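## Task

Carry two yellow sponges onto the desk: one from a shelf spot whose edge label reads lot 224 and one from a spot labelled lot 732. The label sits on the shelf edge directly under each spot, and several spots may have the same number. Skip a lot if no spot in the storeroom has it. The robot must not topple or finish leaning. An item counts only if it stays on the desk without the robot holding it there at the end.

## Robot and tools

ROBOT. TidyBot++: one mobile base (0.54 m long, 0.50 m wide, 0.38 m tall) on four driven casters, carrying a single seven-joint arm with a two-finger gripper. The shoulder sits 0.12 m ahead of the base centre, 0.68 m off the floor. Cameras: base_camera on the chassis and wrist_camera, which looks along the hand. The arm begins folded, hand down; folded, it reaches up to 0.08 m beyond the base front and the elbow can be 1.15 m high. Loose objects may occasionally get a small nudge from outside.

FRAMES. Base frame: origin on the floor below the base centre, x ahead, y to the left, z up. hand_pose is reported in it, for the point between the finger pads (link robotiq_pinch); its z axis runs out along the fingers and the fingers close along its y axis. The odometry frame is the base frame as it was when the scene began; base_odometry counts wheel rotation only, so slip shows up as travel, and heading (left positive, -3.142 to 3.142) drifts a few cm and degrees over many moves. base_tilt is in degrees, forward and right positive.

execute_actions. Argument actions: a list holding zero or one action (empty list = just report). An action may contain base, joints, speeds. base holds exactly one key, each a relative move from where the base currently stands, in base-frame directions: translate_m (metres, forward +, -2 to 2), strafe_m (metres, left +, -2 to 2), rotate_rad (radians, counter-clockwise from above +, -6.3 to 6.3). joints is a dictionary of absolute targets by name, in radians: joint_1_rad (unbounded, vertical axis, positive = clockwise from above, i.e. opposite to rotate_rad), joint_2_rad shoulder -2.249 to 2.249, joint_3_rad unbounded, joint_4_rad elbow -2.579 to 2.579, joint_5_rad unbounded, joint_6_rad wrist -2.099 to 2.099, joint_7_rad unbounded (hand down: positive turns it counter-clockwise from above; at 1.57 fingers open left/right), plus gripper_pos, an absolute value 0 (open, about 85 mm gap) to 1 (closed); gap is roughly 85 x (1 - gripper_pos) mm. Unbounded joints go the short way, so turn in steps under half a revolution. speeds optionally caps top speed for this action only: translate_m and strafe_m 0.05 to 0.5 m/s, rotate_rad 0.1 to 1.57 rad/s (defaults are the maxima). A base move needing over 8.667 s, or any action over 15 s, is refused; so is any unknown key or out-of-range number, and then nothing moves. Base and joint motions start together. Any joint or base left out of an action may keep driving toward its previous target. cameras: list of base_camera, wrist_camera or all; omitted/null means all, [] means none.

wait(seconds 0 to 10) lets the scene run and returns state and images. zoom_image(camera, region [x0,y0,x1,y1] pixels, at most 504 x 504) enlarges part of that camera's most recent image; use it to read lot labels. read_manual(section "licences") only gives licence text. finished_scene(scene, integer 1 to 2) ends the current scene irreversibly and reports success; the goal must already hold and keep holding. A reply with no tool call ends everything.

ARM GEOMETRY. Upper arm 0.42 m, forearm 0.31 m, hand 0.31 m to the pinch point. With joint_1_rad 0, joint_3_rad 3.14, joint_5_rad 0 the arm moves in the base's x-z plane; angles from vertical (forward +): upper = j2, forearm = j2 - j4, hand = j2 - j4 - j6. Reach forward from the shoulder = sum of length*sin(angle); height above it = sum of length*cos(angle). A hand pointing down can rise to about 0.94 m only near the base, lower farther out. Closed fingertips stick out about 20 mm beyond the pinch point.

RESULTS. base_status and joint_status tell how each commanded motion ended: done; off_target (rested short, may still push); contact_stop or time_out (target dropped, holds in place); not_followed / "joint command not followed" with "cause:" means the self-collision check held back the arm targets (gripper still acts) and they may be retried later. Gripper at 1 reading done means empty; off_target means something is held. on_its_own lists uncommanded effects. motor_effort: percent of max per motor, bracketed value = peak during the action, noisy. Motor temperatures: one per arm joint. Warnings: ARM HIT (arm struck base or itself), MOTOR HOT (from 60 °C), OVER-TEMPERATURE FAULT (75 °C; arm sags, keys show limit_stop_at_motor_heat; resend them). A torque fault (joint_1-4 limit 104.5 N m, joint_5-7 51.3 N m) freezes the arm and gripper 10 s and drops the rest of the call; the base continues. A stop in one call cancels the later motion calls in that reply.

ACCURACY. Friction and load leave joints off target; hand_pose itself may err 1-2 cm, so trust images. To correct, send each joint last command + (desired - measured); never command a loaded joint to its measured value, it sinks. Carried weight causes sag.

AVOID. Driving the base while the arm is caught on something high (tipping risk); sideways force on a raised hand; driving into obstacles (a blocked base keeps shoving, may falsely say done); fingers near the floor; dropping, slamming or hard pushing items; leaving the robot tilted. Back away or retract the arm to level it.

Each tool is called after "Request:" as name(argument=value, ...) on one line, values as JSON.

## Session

Request:
execute_actions(actions=[])

Scene clock: 0.00 s.
Motor temperatures (°C, as the motors report them): [35 31 30 31 43 44 41]
base_odometry: x=+0.000 y=+0.000 heading=+0.000 (m, m, rad; odometry frame)
base_tilt: forward=-0.1 right=+0.4 (deg)
base_status: not commanded
joint_positions: joint_1_rad=-0.010 joint_2_rad=-0.318 joint_3_rad=+3.161 joint_4_rad=-2.517 joint_5_rad=+0.053 joint_6_rad=-0.885 joint_7_rad=+1.559 gripper_pos=+0.000
joint_status: not commanded
motor_effort: joint_1_rad=+0 joint_2_rad=-4 joint_3_rad=+1 joint_4_rad=+16 joint_5_rad=+0 joint_6_rad=+1 joint_7_rad=+0 (%)
hand_pose: x=+0.2600 y=-0.0119 z=+0.5862 quat_wxyz=(+0.018, +0.999, +0.006, +0.029) (m; base frame)
pictures: base_camera, wrist_camera
Images, in order (width x height): base_camera 644x364, wrist_camera 644x476.

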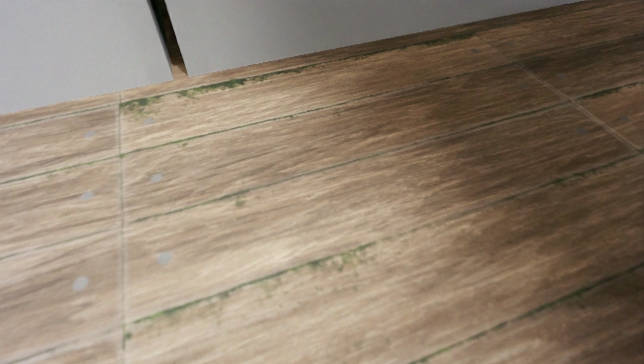

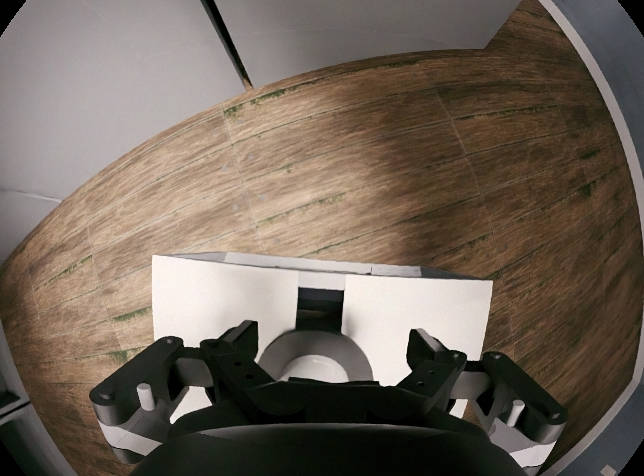

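Request:
execute_actions(actions=[{"joints":{"joint_1_rad":-1.9,"joint_2_rad":-0.45,"joint_3_rad":3.125,"joint_5_rad":-0.02,"joint_4_rad":-2.35,"joint_6_rad":0.25}}], cameras=["wrist_camera"])

Scene clock: 4.90 s.
Motor temperatures (°C, as the motors report them): [35 31 30 31 43 44 41]
base_odometry: x=+0.000 y=+0.000 heading=+0.000 (m, m, rad; odometry frame)
base_tilt: forward=-0.2 right=+0.5 (deg)
base_status: not commanded
joint_positions: joint_1_rad=-1.884 joint_2_rad=-0.425 joint_3_rad=+3.150 joint_4_rad=-2.362 joint_5_rad=+0.006 joint_6_rad=+0.229 joint_7_rad=+1.559 gripper_pos=+0.000
joint_status: all done
motor_effort: joint_1_rad=-1(1) joint_2_rad=-6(7) joint_3_rad=+1(2) joint_4_rad=+20(20) joint_5_rad=+0(1) joint_6_rad=+8(7) joint_7_rad=+0(1) (%)
hand_pose: x=-0.0108 y=+0.4082 z=+0.9100 quat_wxyz=(-0.532, +0.448, +0.606, +0.385) (m; base frame)
pictures: wrist_camera
Images, in order (width x height): wrist_camera 644x476.

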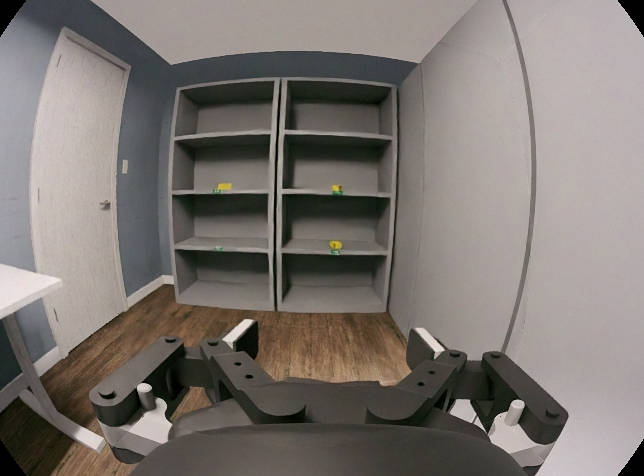

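Request:
execute_actions(actions=[{"base":{"rotate_rad":1.97},"joints":{"joint_1_rad":0.012}}])

Request:
execute_actions(actions=[{"base":{"translate_m":1.3}}])

Scene clock: 11.07 s.
Motor temperatures (°C, as the motors report them): [35 30 30 31 43 44 41]
base_odometry: x=+0.000 y=+0.000 heading=+1.969 (m, m, rad; odometry frame)
base_tilt: forward=-0.2 right=+0.4 (deg)
base_status: done
joint_positions: joint_1_rad=-0.004 joint_2_rad=-0.428 joint_3_rad=+3.147 joint_4_rad=-2.362 joint_5_rad=+0.005 joint_6_rad=+0.229 joint_7_rad=+1.559 gripper_pos=+0.000
joint_status: all done
motor_effort: joint_1_rad=+0(0) joint_2_rad=-7(7) joint_3_rad=+2(2) joint_4_rad=+20(21) joint_5_rad=+0(0) joint_6_rad=+8(8) joint_7_rad=-1(1) (%)
hand_pose: x=+0.5467 y=+0.0009 z=+0.9113 quat_wxyz=(-0.003, +0.753, -0.003, +0.658) (m; base frame)
pictures: base_camera, wrist_camera
Images, in order (width x height): base_camera 644x364, wrist_camera 644x476.

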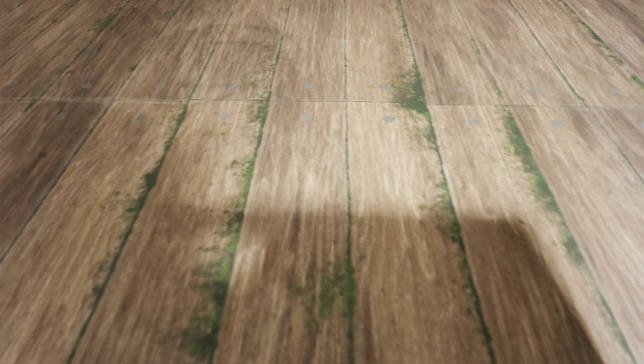

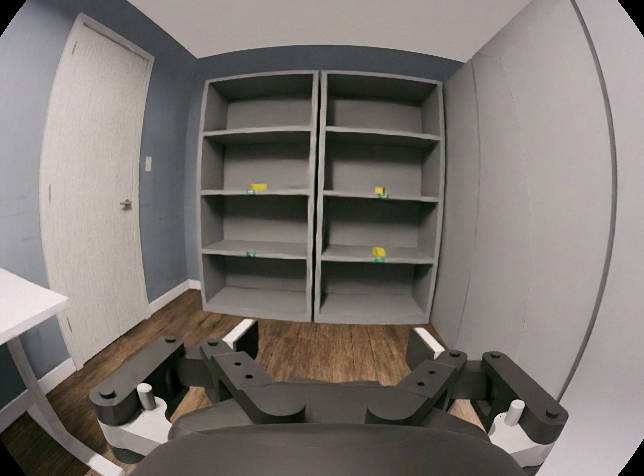

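Scene clock: 15.03 s.
Motor temperatures (°C, as the motors report them): [35 30 30 31 43 44 41]
base_odometry: x=-0.506 y=+1.198 heading=+1.970 (m, m, rad; odometry frame)
base_tilt: forward=-0.2 right=+0.4 (deg)
base_status: done
joint_positions: joint_1_rad=-0.004 joint_2_rad=-0.435 joint_3_rad=+3.147 joint_4_rad=-2.359 joint_5_rad=+0.005 joint_6_rad=+0.230 joint_7_rad=+1.559 gripper_pos=+0.000
joint_status: not commanded
motor_effort: joint_1_rad=+0(0) joint_2_rad=-6(9) joint_3_rad=+2(2) joint_4_rad=+20(21) joint_5_rad=+0(0) joint_6_rad=+8(8) joint_7_rad=-1(0) (%)
hand_pose: x=+0.5456 y=+0.0008 z=+0.9166 quat_wxyz=(-0.003, +0.749, -0.003, +0.662) (m; base frame)
pictures: base_camera, wrist_camera
Images, in order (width x height): base_camera 644x364, wrist_camera 644x476.

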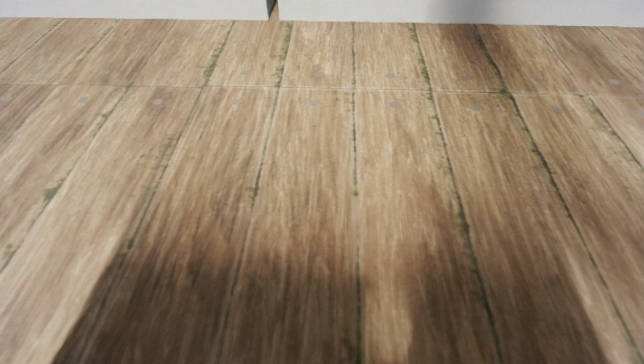

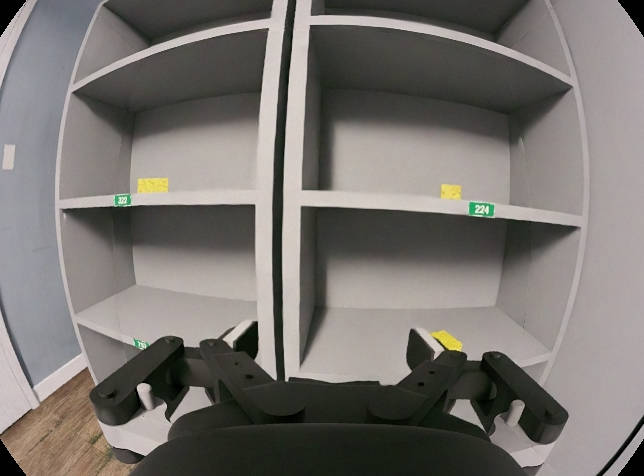

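Request:
zoom_image(camera="wrist_camera", region=[100, 170, 200, 360])

Request:
execute_actions(actions=[{"base":{"strafe_m":-0.3},"joints":{"joint_2_rad":-0.45,"joint_4_rad":-1.88,"joint_6_rad":-0.75}}], cameras=["wrist_camera"])

Region (100, 170, 200, 360) of wrist_camera's 644x476 image, scaled by 2.653; it fills the left 265 columns of this view, and the rest is white.

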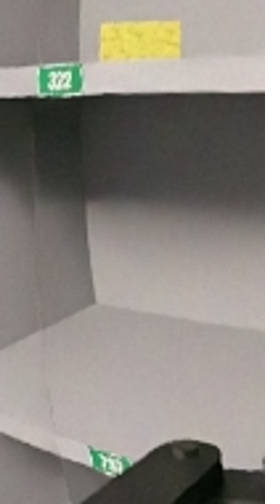

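Scene clock: 19.23 s.
Motor temperatures (°C, as the motors report them): [35 30 30 31 43 44 41]
base_odometry: x=-0.230 y=+1.315 heading=+1.971 (m, m, rad; odometry frame)
base_tilt: forward=-0.2 right=+0.4 (deg)
base_status: done
joint_positions: joint_1_rad=-0.002 joint_2_rad=-0.435 joint_3_rad=+3.144 joint_4_rad=-1.890 joint_5_rad=+0.005 joint_6_rad=-0.731 joint_7_rad=+1.559 gripper_pos=+0.000
joint_status: all done
motor_effort: joint_1_rad=+0(1) joint_2_rad=-6(6) joint_3_rad=+1(4) joint_4_rad=+21(21) joint_5_rad=+0(0) joint_6_rad=+6(9) joint_7_rad=+0(1) (%)
hand_pose: x=+0.5082 y=-0.0001 z=+0.9205 quat_wxyz=(-0.001, +0.888, -0.005, +0.460) (m; base frame)
pictures: wrist_camera
Images, in order (width x height): wrist_camera 644x476.

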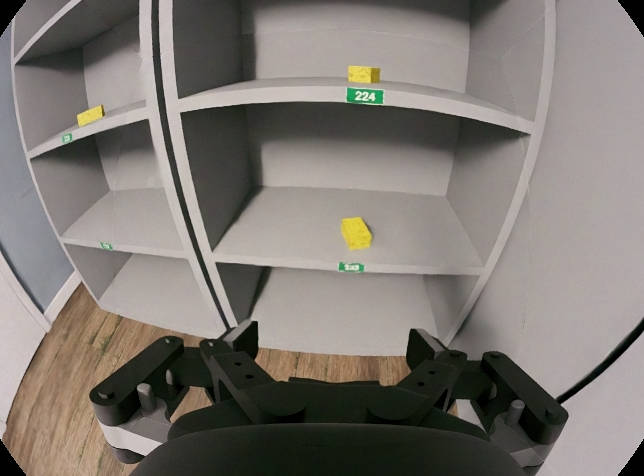

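Request:
zoom_image(camera="wrist_camera", region=[310, 200, 400, 290])

Request:
execute_actions(actions=[{"base":{"translate_m":0.18},"joints":{"joint_2_rad":-0.45,"joint_4_rad":-1.78,"joint_6_rad":-0.45}}], cameras=["wrist_camera"])

Region (310, 200, 400, 290) of wrist_camera's 644x476 image, scaled by 5.600.

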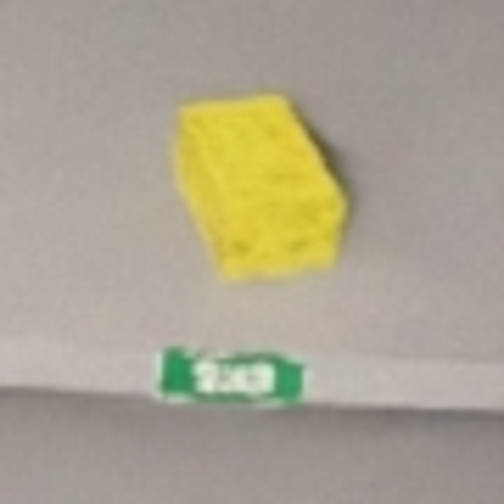

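Scene clock: 22.93 s.
Motor temperatures (°C, as the motors report them): [35 30 30 31 43 44 41]
base_odometry: x=-0.300 y=+1.480 heading=+1.971 (m, m, rad; odometry frame)
base_tilt: forward=-0.2 right=+0.4 (deg)
base_status: done
joint_positions: joint_1_rad=-0.002 joint_2_rad=-0.440 joint_3_rad=+3.144 joint_4_rad=-1.779 joint_5_rad=+0.005 joint_6_rad=-0.457 joint_7_rad=+1.559 gripper_pos=+0.000
joint_status: all done
motor_effort: joint_1_rad=+0(1) joint_2_rad=-7(9) joint_3_rad=+2(2) joint_4_rad=+21(23) joint_5_rad=+0(0) joint_6_rad=+8(8) joint_7_rad=+0(1) (%)
hand_pose: x=+0.5490 y=+0.0000 z=+1.0655 quat_wxyz=(-0.002, +0.782, -0.004, +0.623) (m; base frame)
pictures: wrist_camera
Images, in order (width x height): wrist_camera 644x476.

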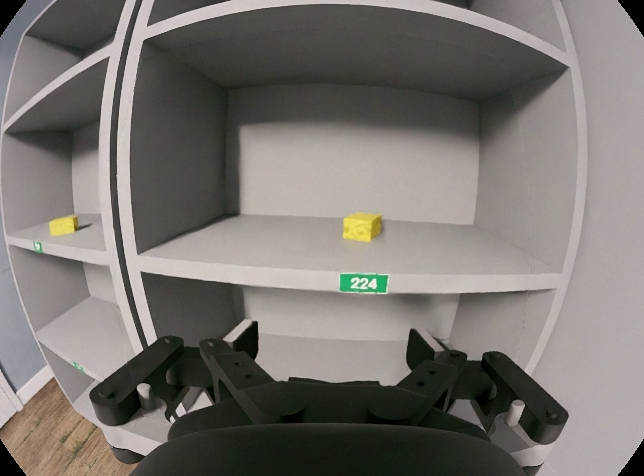

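Request:
zoom_image(camera="wrist_camera", region=[310, 190, 410, 300])

Region (310, 190, 410, 300) of wrist_camera's 644x476 image, scaled by 4.582; it fills the left 458 columns of this view, and the rest is white.

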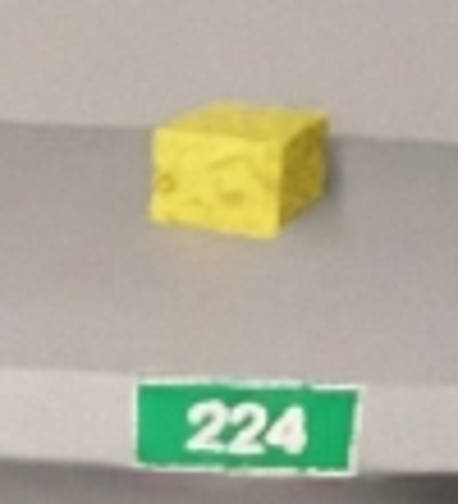

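Request:
execute_actions(actions=[{"base":{"strafe_m":0.125},"joints":{"joint_1_rad":0.28}}], cameras=[])

Request:
execute_actions(actions=[{"base":{"translate_m":0.21}}], cameras=["wrist_camera"])

Scene clock: 30.00 s.
Motor temperatures (°C, as the motors report them): [35 30 30 31 43 44 41]
base_odometry: x=-0.415 y=+1.432 heading=+1.971 (m, m, rad; odometry frame)
base_tilt: forward=-0.1 right=+0.4 (deg)
base_status: done
joint_positions: joint_1_rad=+0.263 joint_2_rad=-0.440 joint_3_rad=+3.141 joint_4_rad=-1.779 joint_5_rad=+0.004 joint_6_rad=-0.457 joint_7_rad=+1.559 gripper_pos=+0.000
joint_status: all done
motor_effort: joint_1_rad=+0(1) joint_2_rad=-7(7) joint_3_rad=+1(4) joint_4_rad=+21(21) joint_5_rad=+0(0) joint_6_rad=+7(8) joint_7_rad=+0(0) (%)
hand_pose: x=+0.5345 y=-0.1105 z=+1.0654 quat_wxyz=(+0.080, +0.775, -0.106, +0.618) (m; base frame)
pictures: none
No camera images: the call's "cameras" was empty. Leave "cameras" out to get every camera's image.

Scene clock: 31.67 s.
Motor temperatures (°C, as the motors report them): [35 30 30 31 43 44 41]
base_odometry: x=-0.497 y=+1.625 heading=+1.971 (m, m, rad; odometry frame)
base_tilt: forward=-0.2 right=+0.5 (deg)
base_status: done
joint_positions: joint_1_rad=+0.264 joint_2_rad=-0.441 joint_3_rad=+3.141 joint_4_rad=-1.779 joint_5_rad=+0.004 joint_6_rad=-0.457 joint_7_rad=+1.559 gripper_pos=+0.000
joint_status: not commanded
motor_effort: joint_1_rad=+0(1) joint_2_rad=-6(11) joint_3_rad=+1(3) joint_4_rad=+21(22) joint_5_rad=+0(1) joint_6_rad=+7(8) joint_7_rad=-1(0) (%)
hand_pose: x=+0.5341 y=-0.1108 z=+1.0659 quat_wxyz=(+0.080, +0.774, -0.106, +0.619) (m; base frame)
pictures: wrist_camera
Images, in order (width x height): wrist_camera 644x476.

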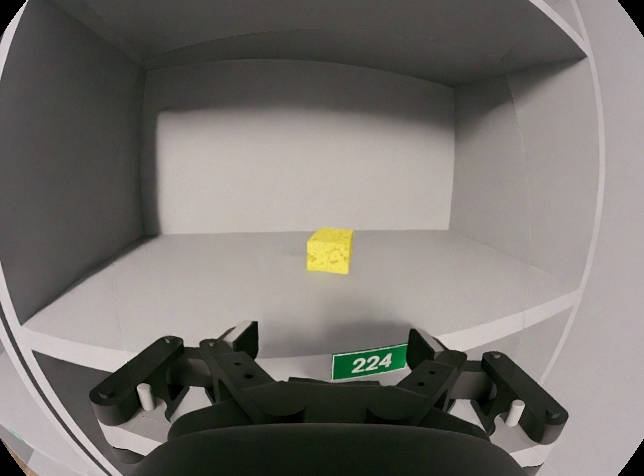

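Request:
execute_actions(actions=[{"base":{"strafe_m":0.1},"joints":{"joint_1_rad":0.4,"joint_2_rad":-0.05,"joint_4_rad":-1.57,"joint_6_rad":-0.27}}], cameras=["wrist_camera"])

Scene clock: 38.27 s.
Motor temperatures (°C, as the motors report them): [35 30 30 31 43 44 41]
base_odometry: x=-0.589 y=+1.587 heading=+1.971 (m, m, rad; odometry frame)
base_tilt: forward=-0.2 right=+0.4 (deg)
base_status: done
joint_positions: joint_1_rad=+0.384 joint_2_rad=-0.055 joint_3_rad=+3.136 joint_4_rad=-1.583 joint_5_rad=+0.004 joint_6_rad=-0.293 joint_7_rad=+1.559 gripper_pos=+0.000
joint_status: all done
motor_effort: joint_1_rad=+0(1) joint_2_rad=-21(24) joint_3_rad=+1(4) joint_4_rad=+21(22) joint_5_rad=+0(1) joint_6_rad=+7(7) joint_7_rad=-1(1) (%)
hand_pose: x=+0.6701 y=-0.2173 z=+1.0386 quat_wxyz=(+0.113, +0.775, -0.152, +0.603) (m; base frame)
pictures: wrist_camera
Images, in order (width x height): wrist_camera 644x476.

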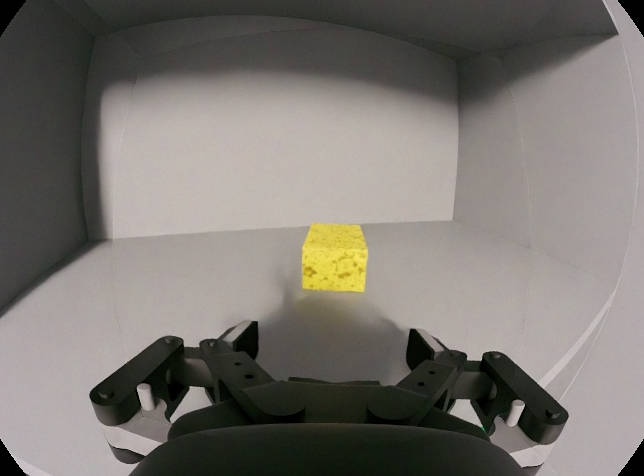

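Request:
execute_actions(actions=[{"joints":{"joint_2_rad":0.305,"joint_4_rad":-1.175,"joint_6_rad":-0.355}}], cameras=["wrist_camera"])

Scene clock: 43.47 s.
Motor temperatures (°C, as the motors report them): [35 30 30 31 43 44 41]
base_odometry: x=-0.589 y=+1.587 heading=+1.971 (m, m, rad; odometry frame)
base_tilt: forward=-0.2 right=+0.4 (deg)
base_status: not commanded
joint_positions: joint_1_rad=+0.384 joint_2_rad=+0.299 joint_3_rad=+3.136 joint_4_rad=-1.187 joint_5_rad=+0.004 joint_6_rad=-0.333 joint_7_rad=+1.559 gripper_pos=+0.000
joint_status: all done
motor_effort: joint_1_rad=+0(0) joint_2_rad=-35(37) joint_3_rad=+1(1) joint_4_rad=+21(21) joint_5_rad=+0(0) joint_6_rad=+7(7) joint_7_rad=+0(0) (%)
hand_pose: x=+0.8057 y=-0.2721 z=+1.0340 quat_wxyz=(+0.113, +0.774, -0.152, +0.604) (m; base frame)
pictures: wrist_camera
Images, in order (width x height): wrist_camera 644x476.

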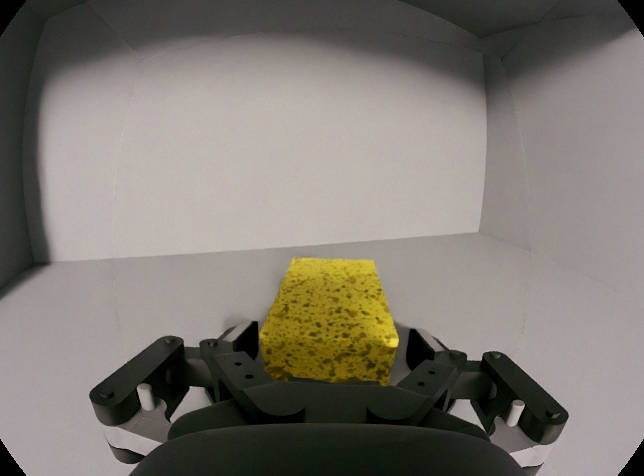

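Request:
execute_actions(actions=[{"joints":{"gripper_pos":1}}], cameras=[])

Request:
execute_actions(actions=[{"joints":{"joint_2_rad":0.22}}], cameras=["wrist_camera"])

Request:
execute_actions(actions=[{"base":{"translate_m":-0.45},"joints":{"joint_2_rad":-0.3,"joint_4_rad":-1.75}}], cameras=[])

Request:
execute_actions(actions=[{"base":{"translate_m":-1.0},"joints":{"joint_1_rad":-1.57,"joint_2_rad":0.1,"joint_4_rad":-1.7,"joint_6_rad":0.0}}])

Scene clock: 48.83 s.
Motor temperatures (°C, as the motors report them): [35 31 30 32 43 44 41]
base_odometry: x=-0.589 y=+1.587 heading=+1.971 (m, m, rad; odometry frame)
base_tilt: forward=-0.2 right=+0.5 (deg)
base_status: not commanded
joint_positions: joint_1_rad=+0.384 joint_2_rad=+0.299 joint_3_rad=+3.136 joint_4_rad=-1.186 joint_5_rad=+0.004 joint_6_rad=-0.333 joint_7_rad=+1.559 gripper_pos=+0.385
joint_status: gripper_pos off_target (ended at +0.385, target +1.000)
motor_effort: joint_1_rad=+0(0) joint_2_rad=-35(36) joint_3_rad=+1(1) joint_4_rad=+22(22) joint_5_rad=+0(0) joint_6_rad=+8(8) joint_7_rad=-1(0) (%)
hand_pose: x=+0.8058 y=-0.2722 z=+1.0348 quat_wxyz=(+0.113, +0.774, -0.152, +0.604) (m; base frame)
pictures: none
No camera images: the call's "cameras" was empty. Leave "cameras" out to get every camera's image.

Scene clock: 49.83 s.
Motor temperatures (°C, as the motors report them): [35 31 30 32 43 44 41]
base_odometry: x=-0.589 y=+1.587 heading=+1.971 (m, m, rad; odometry frame)
base_tilt: forward=-0.2 right=+0.4 (deg)
base_status: not commanded
joint_positions: joint_1_rad=+0.384 joint_2_rad=+0.230 joint_3_rad=+3.136 joint_4_rad=-1.180 joint_5_rad=+0.004 joint_6_rad=-0.335 joint_7_rad=+1.559 gripper_pos=+0.385
joint_status: all done
motor_effort: joint_1_rad=-1(1) joint_2_rad=-32(37) joint_3_rad=+1(1) joint_4_rad=+21(23) joint_5_rad=+0(0) joint_6_rad=+8(8) joint_7_rad=+0(0) (%)
hand_pose: x=+0.7817 y=-0.2625 z=+1.0876 quat_wxyz=(+0.118, +0.752, -0.148, +0.632) (m; base frame)
pictures: wrist_camera
Images, in order (width x height): wrist_camera 644x476.

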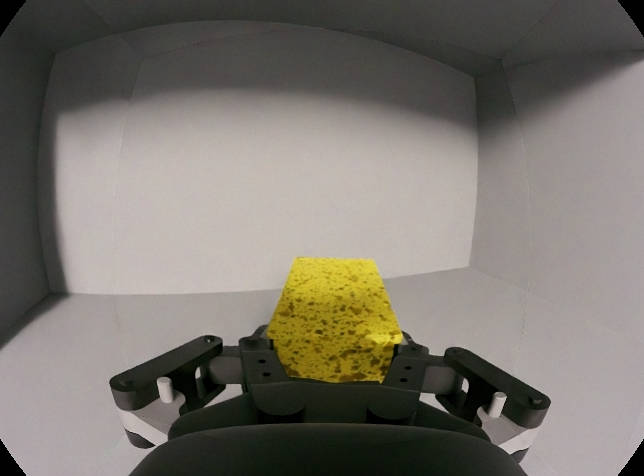

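Scene clock: 52.10 s.
Motor temperatures (°C, as the motors report them): [35 31 30 32 43 44 41]
base_odometry: x=-0.414 y=+1.172 heading=+1.971 (m, m, rad; odometry frame)
base_tilt: forward=-0.1 right=+0.5 (deg)
base_status: done
joint_positions: joint_1_rad=+0.385 joint_2_rad=-0.300 joint_3_rad=+3.136 joint_4_rad=-1.740 joint_5_rad=+0.004 joint_6_rad=-0.336 joint_7_rad=+1.559 gripper_pos=+0.385
joint_status: all done
motor_effort: joint_1_rad=-1(2) joint_2_rad=-12(37) joint_3_rad=+1(2) joint_4_rad=+21(23) joint_5_rad=+0(0) joint_6_rad=+8(8) joint_7_rad=-1(0) (%)
hand_pose: x=+0.5765 y=-0.1807 z=+1.0611 quat_wxyz=(+0.118, +0.761, -0.149, +0.620) (m; base frame)
pictures: none
No camera images: the call's "cameras" was empty. Leave "cameras" out to get every camera's image.

Scene clock: 55.47 s.
Motor temperatures (°C, as the motors report them): [35 31 30 32 43 44 41]
base_odometry: x=-0.025 y=+0.251 heading=+1.971 (m, m, rad; odometry frame)
base_tilt: forward=-0.2 right=+0.5 (deg)
base_status: done
joint_positions: joint_1_rad=-1.565 joint_2_rad=+0.078 joint_3_rad=+3.135 joint_4_rad=-1.714 joint_5_rad=+0.004 joint_6_rad=-0.024 joint_7_rad=+1.559 gripper_pos=+0.385
joint_status: all done
motor_effort: joint_1_rad=+0(2) joint_2_rad=-26(26) joint_3_rad=+1(3) joint_4_rad=+21(23) joint_5_rad=+0(0) joint_6_rad=+9(8) joint_7_rad=+0(0) (%)
hand_pose: x=+0.1172 y=+0.6415 z=+0.9564 quat_wxyz=(-0.437, +0.560, +0.555, +0.433) (m; base frame)
pictures: base_camera, wrist_camera
Images, in order (width x height): base_camera 644x364, wrist_camera 644x476.

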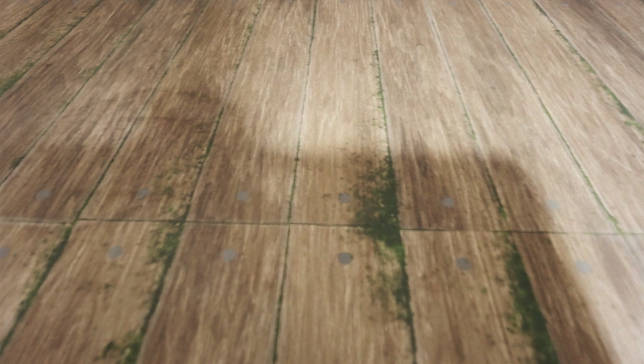

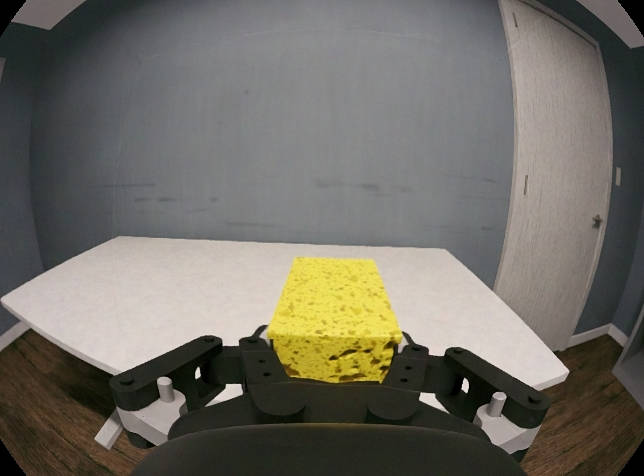

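Request:
execute_actions(actions=[{"base":{"strafe_m":0.35},"joints":{"joint_2_rad":0.45,"joint_4_rad":-1.51,"joint_6_rad":0.17}}], cameras=[])

Request:
execute_actions(actions=[{"joints":{"joint_2_rad":0.62,"joint_6_rad":0.34}}], cameras=["wrist_camera"])

Request:
execute_actions(actions=[{"joints":{"joint_2_rad":0.655}}], cameras=[])

Scene clock: 60.57 s.
Motor temperatures (°C, as the motors report them): [35 31 30 32 43 44 41]
base_odometry: x=-0.347 y=+0.114 heading=+1.971 (m, m, rad; odometry frame)
base_tilt: forward=-0.1 right=+0.3 (deg)
base_status: done
joint_positions: joint_1_rad=-1.565 joint_2_rad=+0.460 joint_3_rad=+3.135 joint_4_rad=-1.519 joint_5_rad=+0.004 joint_6_rad=+0.148 joint_7_rad=+1.559 gripper_pos=+0.385
joint_status: all done
motor_effort: joint_1_rad=+0(1) joint_2_rad=-39(45) joint_3_rad=+1(0) joint_4_rad=+20(22) joint_5_rad=+0(0) joint_6_rad=+8(8) joint_7_rad=+0(1) (%)
hand_pose: x=+0.1178 y=+0.7761 z=+0.8537 quat_wxyz=(-0.433, +0.563, +0.558, +0.428) (m; base frame)
pictures: none
No camera images: the call's "cameras" was empty. Leave "cameras" out to get every camera's image.

Scene clock: 61.73 s.
Motor temperatures (°C, as the motors report them): [35 31 30 32 43 44 41]
base_odometry: x=-0.347 y=+0.114 heading=+1.971 (m, m, rad; odometry frame)
base_tilt: forward=-0.2 right=+0.4 (deg)
base_status: not commanded
joint_positions: joint_1_rad=-1.565 joint_2_rad=+0.620 joint_3_rad=+3.135 joint_4_rad=-1.516 joint_5_rad=+0.004 joint_6_rad=+0.316 joint_7_rad=+1.559 gripper_pos=+0.385
joint_status: all done
motor_effort: joint_1_rad=+0(0) joint_2_rad=-43(47) joint_3_rad=+1(0) joint_4_rad=+19(20) joint_5_rad=+0(0) joint_6_rad=+8(9) joint_7_rad=+0(0) (%)
hand_pose: x=+0.1179 y=+0.8116 z=+0.7793 quat_wxyz=(-0.437, +0.561, +0.555, +0.431) (m; base frame)
pictures: wrist_camera
Images, in order (width x height): wrist_camera 644x476.

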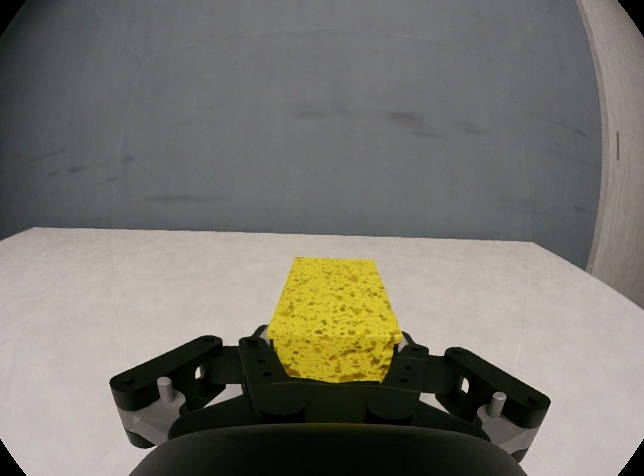

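Scene clock: 62.53 s.
Motor temperatures (°C, as the motors report them): [35 31 30 32 43 44 41]
base_odometry: x=-0.347 y=+0.114 heading=+1.971 (m, m, rad; odometry frame)
base_tilt: forward=-0.2 right=+0.4 (deg)
base_status: not commanded
joint_positions: joint_1_rad=-1.565 joint_2_rad=+0.638 joint_3_rad=+3.135 joint_4_rad=-1.516 joint_5_rad=+0.004 joint_6_rad=+0.320 joint_7_rad=+1.559 gripper_pos=+0.385
joint_status: all done
motor_effort: joint_1_rad=+0(0) joint_2_rad=-43(46) joint_3_rad=+1(0) joint_4_rad=+18(19) joint_5_rad=+0(0) joint_6_rad=+7(8) joint_7_rad=-1(1) (%)
hand_pose: x=+0.1179 y=+0.8135 z=+0.7662 quat_wxyz=(-0.433, +0.564, +0.558, +0.427) (m; base frame)
pictures: none
No camera images: the call's "cameras" was empty. Leave "cameras" out to get every camera's image.

Request:
execute_actions(actions=[{"joints":{"gripper_pos":0}}], cameras=["wrist_camera"])

Request:
execute_actions(actions=[{"base":{"strafe_m":-0.2},"joints":{"joint_2_rad":0.5}}], cameras=["wrist_camera"])

Request:
execute_actions(actions=[{"base":{"translate_m":-0.6},"joints":{"joint_1_rad":-3.9,"joint_2_rad":-0.45,"joint_4_rad":-2.3,"joint_6_rad":0.2}}])

Scene clock: 66.33 s.
Motor temperatures (°C, as the motors report them): [35 31 30 32 43 44 41]
base_odometry: x=-0.347 y=+0.114 heading=+1.971 (m, m, rad; odometry frame)
base_tilt: forward=-0.2 right=+0.4 (deg)
base_status: not commanded
joint_positions: joint_1_rad=-1.565 joint_2_rad=+0.638 joint_3_rad=+3.135 joint_4_rad=-1.516 joint_5_rad=+0.004 joint_6_rad=+0.320 joint_7_rad=+1.559 gripper_pos=+0.000
joint_status: all done
motor_effort: joint_1_rad=+0(0) joint_2_rad=-43(44) joint_3_rad=+0(0) joint_4_rad=+18(18) joint_5_rad=+0(0) joint_6_rad=+7(7) joint_7_rad=+0(1) (%)
hand_pose: x=+0.1179 y=+0.8135 z=+0.7662 quat_wxyz=(-0.433, +0.564, +0.558, +0.427) (m; base frame)
pictures: wrist_camera
Images, in order (width x height): wrist_camera 644x476.

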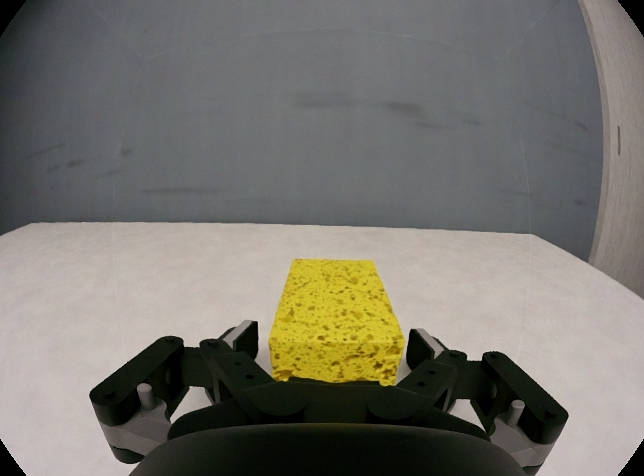

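Scene clock: 68.03 s.
Motor temperatures (°C, as the motors report them): [35 31 30 32 43 44 41]
base_odometry: x=-0.163 y=+0.192 heading=+1.971 (m, m, rad; odometry frame)
base_tilt: forward=-0.2 right=+0.5 (deg)
base_status: done
joint_positions: joint_1_rad=-1.566 joint_2_rad=+0.500 joint_3_rad=+3.135 joint_4_rad=-1.511 joint_5_rad=+0.004 joint_6_rad=+0.323 joint_7_rad=+1.559 gripper_pos=+0.000
joint_status: all done
motor_effort: joint_1_rad=+0(5) joint_2_rad=-40(47) joint_3_rad=+1(2) joint_4_rad=+20(21) joint_5_rad=+0(0) joint_6_rad=+7(8) joint_7_rad=-1(0) (%)
hand_pose: x=+0.1173 y=+0.7951 z=+0.8809 quat_wxyz=(-0.473, +0.531, +0.526, +0.467) (m; base frame)
pictures: wrist_camera
Images, in order (width x height): wrist_camera 644x476.

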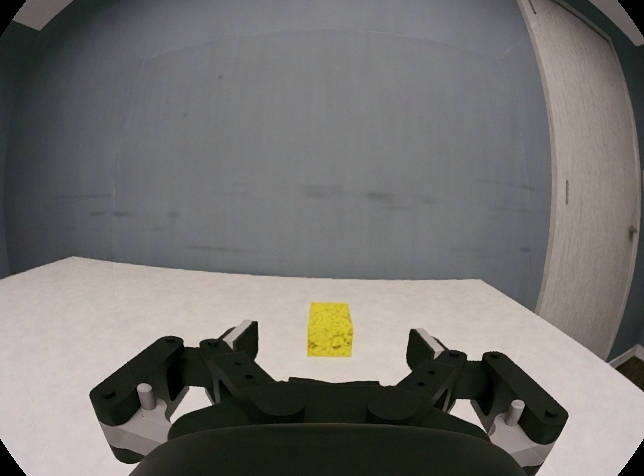

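Scene clock: 71.37 s.
Motor temperatures (°C, as the motors report them): [35 31 30 32 43 44 41]
base_odometry: x=+0.072 y=-0.360 heading=+1.972 (m, m, rad; odometry frame)
base_tilt: forward=-0.2 right=+0.4 (deg)
base_status: done
joint_positions: joint_1_rad=-3.884 joint_2_rad=-0.428 joint_3_rad=+3.135 joint_4_rad=-2.289 joint_5_rad=+0.003 joint_6_rad=+0.223 joint_7_rad=+1.559 gripper_pos=+0.000
joint_status: all done
motor_effort: joint_1_rad=+0(6) joint_2_rad=-7(41) joint_3_rad=+2(3) joint_4_rad=+20(21) joint_5_rad=+0(0) joint_6_rad=+8(7) joint_7_rad=+0(0) (%)
hand_pose: x=-0.1996 y=-0.2993 z=+0.9540 quat_wxyz=(-0.635, -0.265, +0.680, -0.252) (m; base frame)
pictures: base_camera, wrist_camera
Images, in order (width x height): base_camera 644x364, wrist_camera 644x476.

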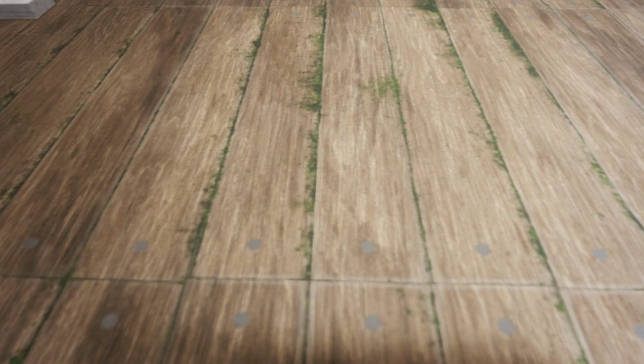

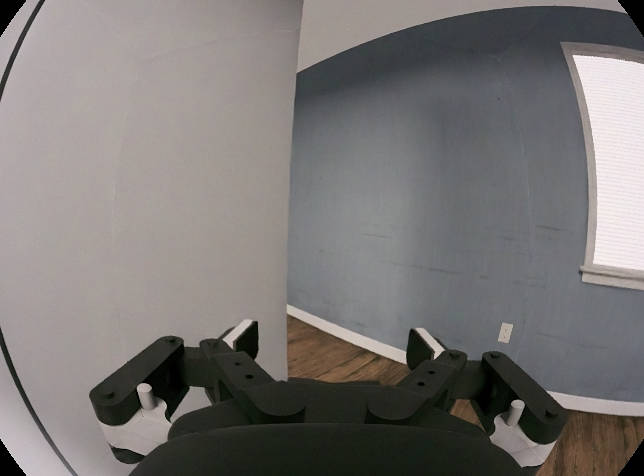

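Request:
execute_actions(actions=[{"base":{"rotate_rad":-0.04}}], cameras=[])

Request:
execute_actions(actions=[{"base":{"translate_m":-0.95},"joints":{"joint_1_rad":-4.725}}])

Scene clock: 74.50 s.
Motor temperatures (°C, as the motors report them): [35 31 30 32 43 44 41]
base_odometry: x=+0.072 y=-0.361 heading=+1.932 (m, m, rad; odometry frame)
base_tilt: forward=-0.2 right=+0.4 (deg)
base_status: done
joint_positions: joint_1_rad=-3.885 joint_2_rad=-0.428 joint_3_rad=+3.135 joint_4_rad=-2.289 joint_5_rad=+0.003 joint_6_rad=+0.223 joint_7_rad=+1.559 gripper_pos=+0.000
joint_status: not commanded
motor_effort: joint_1_rad=+0(1) joint_2_rad=-7(7) joint_3_rad=+1(2) joint_4_rad=+21(21) joint_5_rad=+0(0) joint_6_rad=+8(8) joint_7_rad=+0(1) (%)
hand_pose: x=-0.1991 y=-0.2996 z=+0.9540 quat_wxyz=(-0.635, -0.266, +0.680, -0.252) (m; base frame)
pictures: none
No camera images: the call's "cameras" was empty. Leave "cameras" out to get every camera's image.

Scene clock: 77.77 s.
Motor temperatures (°C, as the motors report them): [35 31 30 32 43 44 41]
base_odometry: x=+0.406 y=-1.250 heading=+1.931 (m, m, rad; odometry frame)
base_tilt: forward=-0.2 right=+0.5 (deg)
base_status: done
joint_positions: joint_1_rad=-4.709 joint_2_rad=-0.433 joint_3_rad=+3.135 joint_4_rad=-2.289 joint_5_rad=+0.003 joint_6_rad=+0.222 joint_7_rad=+1.559 gripper_pos=+0.000
joint_status: all done
motor_effort: joint_1_rad=+0(0) joint_2_rad=-6(7) joint_3_rad=+2(3) joint_4_rad=+21(21) joint_5_rad=+0(0) joint_6_rad=+8(8) joint_7_rad=+0(0) (%)
hand_pose: x=+0.1227 y=-0.4357 z=+0.9554 quat_wxyz=(-0.482, -0.515, +0.516, -0.486) (m; base frame)
pictures: base_camera, wrist_camera
Images, in order (width x height): base_camera 644x364, wrist_camera 644x476.

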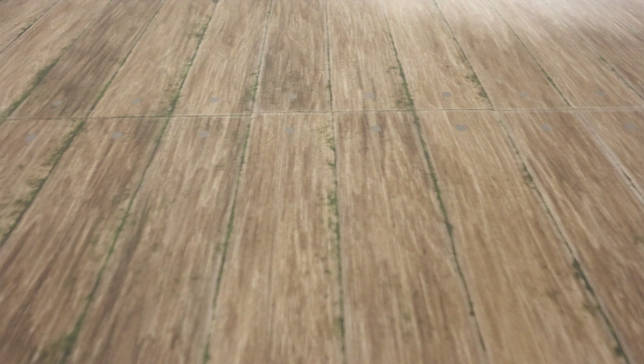

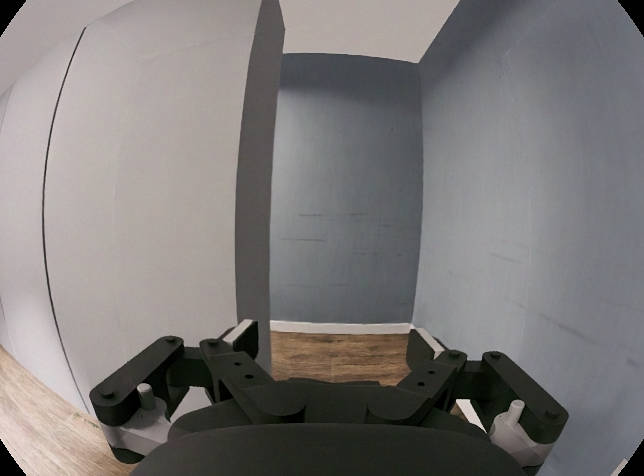

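Request:
execute_actions(actions=[])

Request:
execute_actions(actions=[{"base":{"translate_m":-0.13}}])

Scene clock: 88.43 s.
Motor temperatures (°C, as the motors report them): [35 31 30 32 43 44 41]
base_odometry: x=+0.406 y=-1.250 heading=+1.931 (m, m, rad; odometry frame)
base_tilt: forward=-0.2 right=+0.4 (deg)
base_status: done
joint_positions: joint_1_rad=-4.709 joint_2_rad=-0.433 joint_3_rad=+3.135 joint_4_rad=-2.289 joint_5_rad=+0.003 joint_6_rad=+0.222 joint_7_rad=+1.559 gripper_pos=+0.000
joint_status: all done
motor_effort: joint_1_rad=+0(0) joint_2_rad=-7(7) joint_3_rad=+1(3) joint_4_rad=+21(21) joint_5_rad=+0(0) joint_6_rad=+8(8) joint_7_rad=-2(0) (%)
hand_pose: x=+0.1227 y=-0.4357 z=+0.9554 quat_wxyz=(-0.482, -0.515, +0.516, -0.486) (m; base frame)
pictures: base_camera, wrist_camera
Images, in order (width x height): base_camera 644x364, wrist_camera 644x476.

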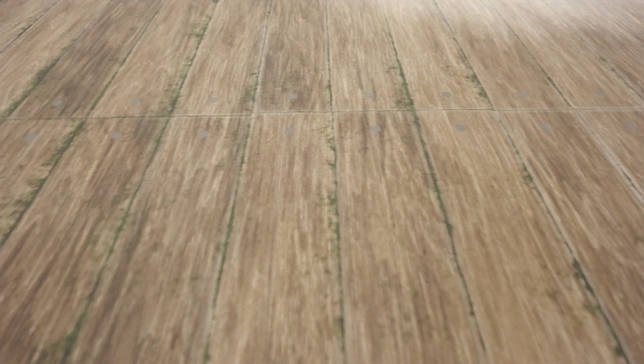

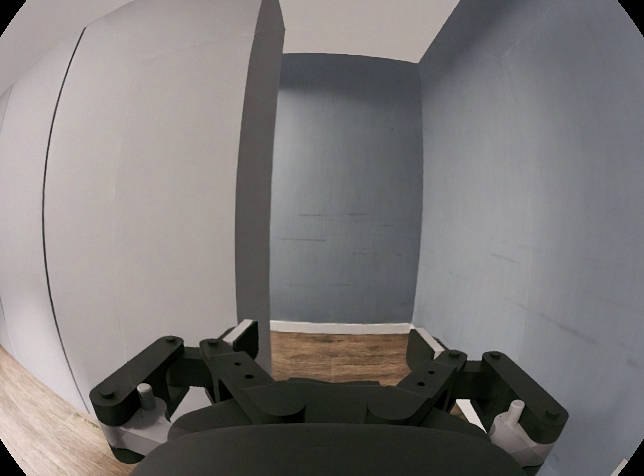

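Scene clock: 89.83 s.
Motor temperatures (°C, as the motors report them): [35 31 30 32 43 44 41]
base_odometry: x=+0.452 y=-1.372 heading=+1.931 (m, m, rad; odometry frame)
base_tilt: forward=-0.3 right=+0.4 (deg)
base_status: done
joint_positions: joint_1_rad=-4.710 joint_2_rad=-0.433 joint_3_rad=+3.135 joint_4_rad=-2.289 joint_5_rad=+0.003 joint_6_rad=+0.222 joint_7_rad=+1.559 gripper_pos=+0.000
joint_status: not commanded
motor_effort: joint_1_rad=+0(1) joint_2_rad=-7(8) joint_3_rad=+2(3) joint_4_rad=+21(21) joint_5_rad=+0(0) joint_6_rad=+8(8) joint_7_rad=+0(1) (%)
hand_pose: x=+0.1229 y=-0.4357 z=+0.9553 quat_wxyz=(-0.481, -0.515, +0.516, -0.486) (m; base frame)
pictures: base_camera, wrist_camera
Images, in order (width x height): base_camera 644x364, wrist_camera 644x476.

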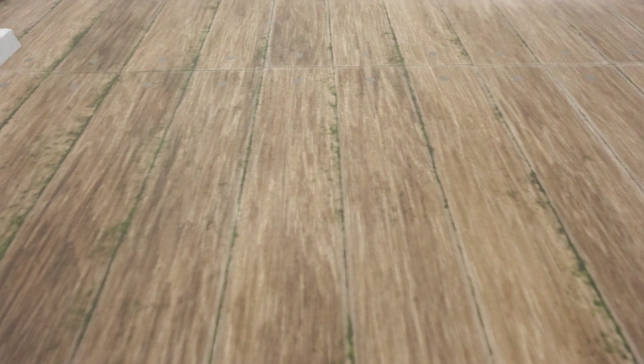

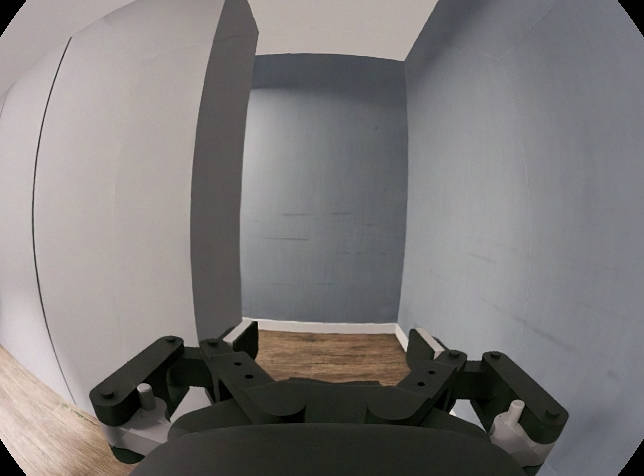

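Request:
execute_actions(actions=[{"base":{"strafe_m":-1.7},"joints":{"joint_1_rad":-3.14,"joint_2_rad":-0.6,"joint_4_rad":-2.5,"joint_6_rad":-0.3}}])

Request:
execute_actions(actions=[{"joints":{"joint_1_rad":-1.2}}])

Scene clock: 99.97 s.
Motor temperatures (°C, as the motors report them): [35 31 30 32 43 44 41]
base_odometry: x=+2.044 y=-0.774 heading=+1.930 (m, m, rad; odometry frame)
base_tilt: forward=-0.2 right=+0.5 (deg)
base_status: done
joint_positions: joint_1_rad=-3.157 joint_2_rad=-0.575 joint_3_rad=+3.135 joint_4_rad=-2.488 joint_5_rad=+0.003 joint_6_rad=-0.278 joint_7_rad=+1.559 gripper_pos=+0.000
joint_status: all done
motor_effort: joint_1_rad=-1(1) joint_2_rad=+0(7) joint_3_rad=+2(3) joint_4_rad=+19(21) joint_5_rad=+0(0) joint_6_rad=+6(8) joint_7_rad=-1(1) (%)
hand_pose: x=-0.2016 y=-0.0081 z=+0.7487 quat_wxyz=(-0.458, -0.006, +0.889, -0.005) (m; base frame)
pictures: base_camera, wrist_camera
Images, in order (width x height): base_camera 644x364, wrist_camera 644x476.

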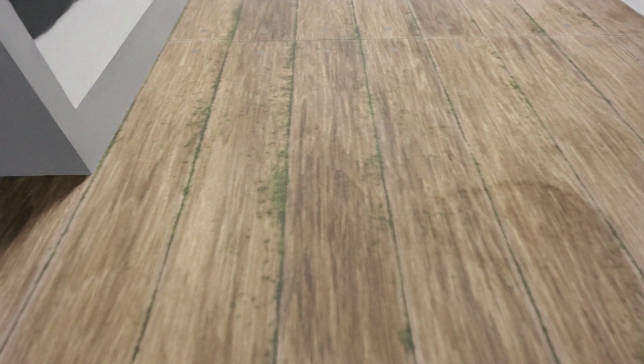

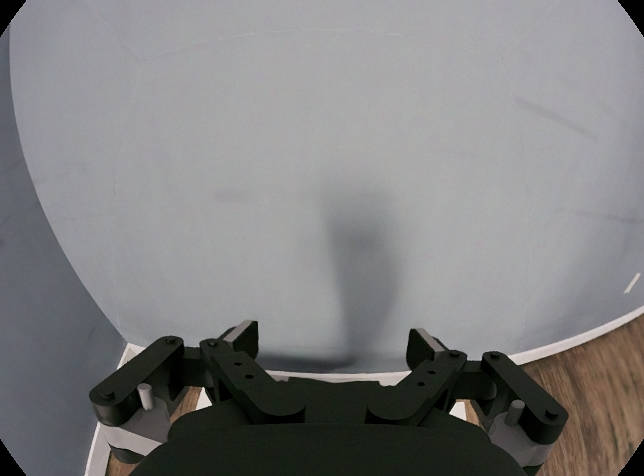

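Scene clock: 103.03 s.
Motor temperatures (°C, as the motors report them): [35 31 30 32 43 44 41]
base_odometry: x=+2.044 y=-0.774 heading=+1.930 (m, m, rad; odometry frame)
base_tilt: forward=-0.2 right=+0.4 (deg)
base_status: not commanded
joint_positions: joint_1_rad=-1.217 joint_2_rad=-0.575 joint_3_rad=+3.135 joint_4_rad=-2.488 joint_5_rad=+0.003 joint_6_rad=-0.278 joint_7_rad=+1.559 gripper_pos=+0.000
joint_status: all done
motor_effort: joint_1_rad=+0(0) joint_2_rad=+0(0) joint_3_rad=+2(2) joint_4_rad=+20(19) joint_5_rad=+0(0) joint_6_rad=+6(6) joint_7_rad=-1(0) (%)
hand_pose: x=+0.2272 y=+0.3019 z=+0.7488 quat_wxyz=(-0.263, +0.730, +0.507, +0.375) (m; base frame)
pictures: base_camera, wrist_camera
Images, in order (width x height): base_camera 644x364, wrist_camera 644x476.

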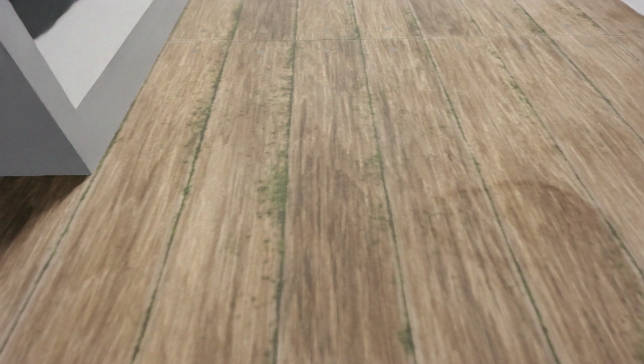

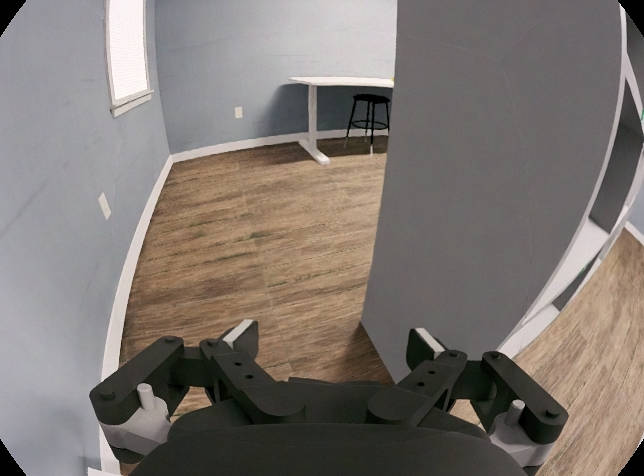

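Request:
execute_actions(actions=[{"base":{"strafe_m":-0.2},"joints":{"joint_1_rad":-1.4}}], cameras=["base_camera"])

Request:
execute_actions(actions=[{"base":{"translate_m":0.9}}])

Scene clock: 106.67 s.
Motor temperatures (°C, as the motors report them): [35 31 30 32 43 44 41]
base_odometry: x=+2.231 y=-0.704 heading=+1.930 (m, m, rad; odometry frame)
base_tilt: forward=-0.2 right=+0.4 (deg)
base_status: done
joint_positions: joint_1_rad=-1.384 joint_2_rad=-0.587 joint_3_rad=+3.135 joint_4_rad=-2.492 joint_5_rad=+0.003 joint_6_rad=-0.279 joint_7_rad=+1.559 gripper_pos=+0.000
joint_status: all done
motor_effort: joint_1_rad=+0(1) joint_2_rad=+0(2) joint_3_rad=+2(3) joint_4_rad=+19(20) joint_5_rad=+0(0) joint_6_rad=+7(7) joint_7_rad=+0(0) (%)
hand_pose: x=+0.1749 y=+0.3135 z=+0.7497 quat_wxyz=(-0.295, +0.684, +0.566, +0.354) (m; base frame)
pictures: base_camera
Images, in order (width x height): base_camera 644x364.

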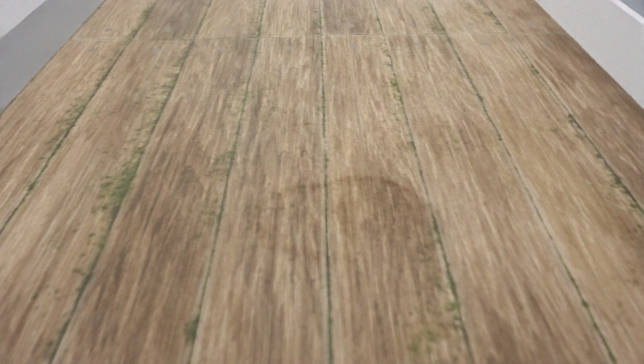

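Scene clock: 109.83 s.
Motor temperatures (°C, as the motors report them): [35 31 30 32 43 44 41]
base_odometry: x=+1.915 y=+0.139 heading=+1.930 (m, m, rad; odometry frame)
base_tilt: forward=-0.2 right=+0.4 (deg)
base_status: done
joint_positions: joint_1_rad=-1.384 joint_2_rad=-0.587 joint_3_rad=+3.135 joint_4_rad=-2.492 joint_5_rad=+0.003 joint_6_rad=-0.279 joint_7_rad=+1.559 gripper_pos=+0.000
joint_status: not commanded
motor_effort: joint_1_rad=+0(1) joint_2_rad=+0(0) joint_3_rad=+2(3) joint_4_rad=+20(20) joint_5_rad=+0(0) joint_6_rad=+6(7) joint_7_rad=-1(1) (%)
hand_pose: x=+0.1749 y=+0.3135 z=+0.7496 quat_wxyz=(-0.295, +0.684, +0.566, +0.354) (m; base frame)
pictures: base_camera, wrist_camera
Images, in order (width x height): base_camera 644x364, wrist_camera 644x476.

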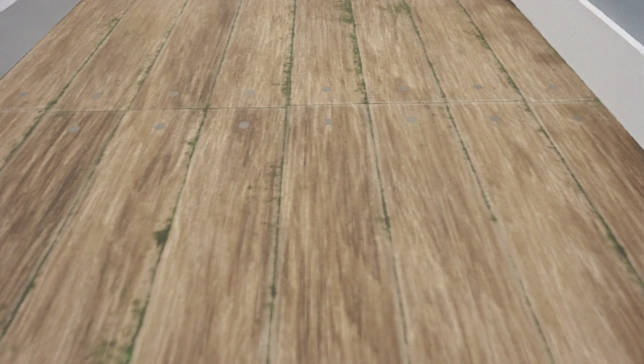

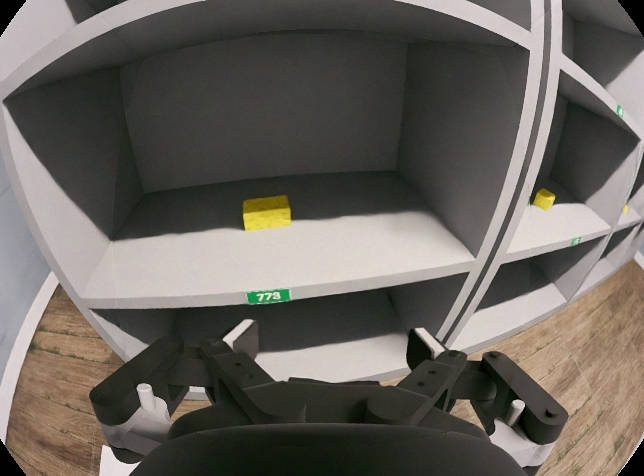

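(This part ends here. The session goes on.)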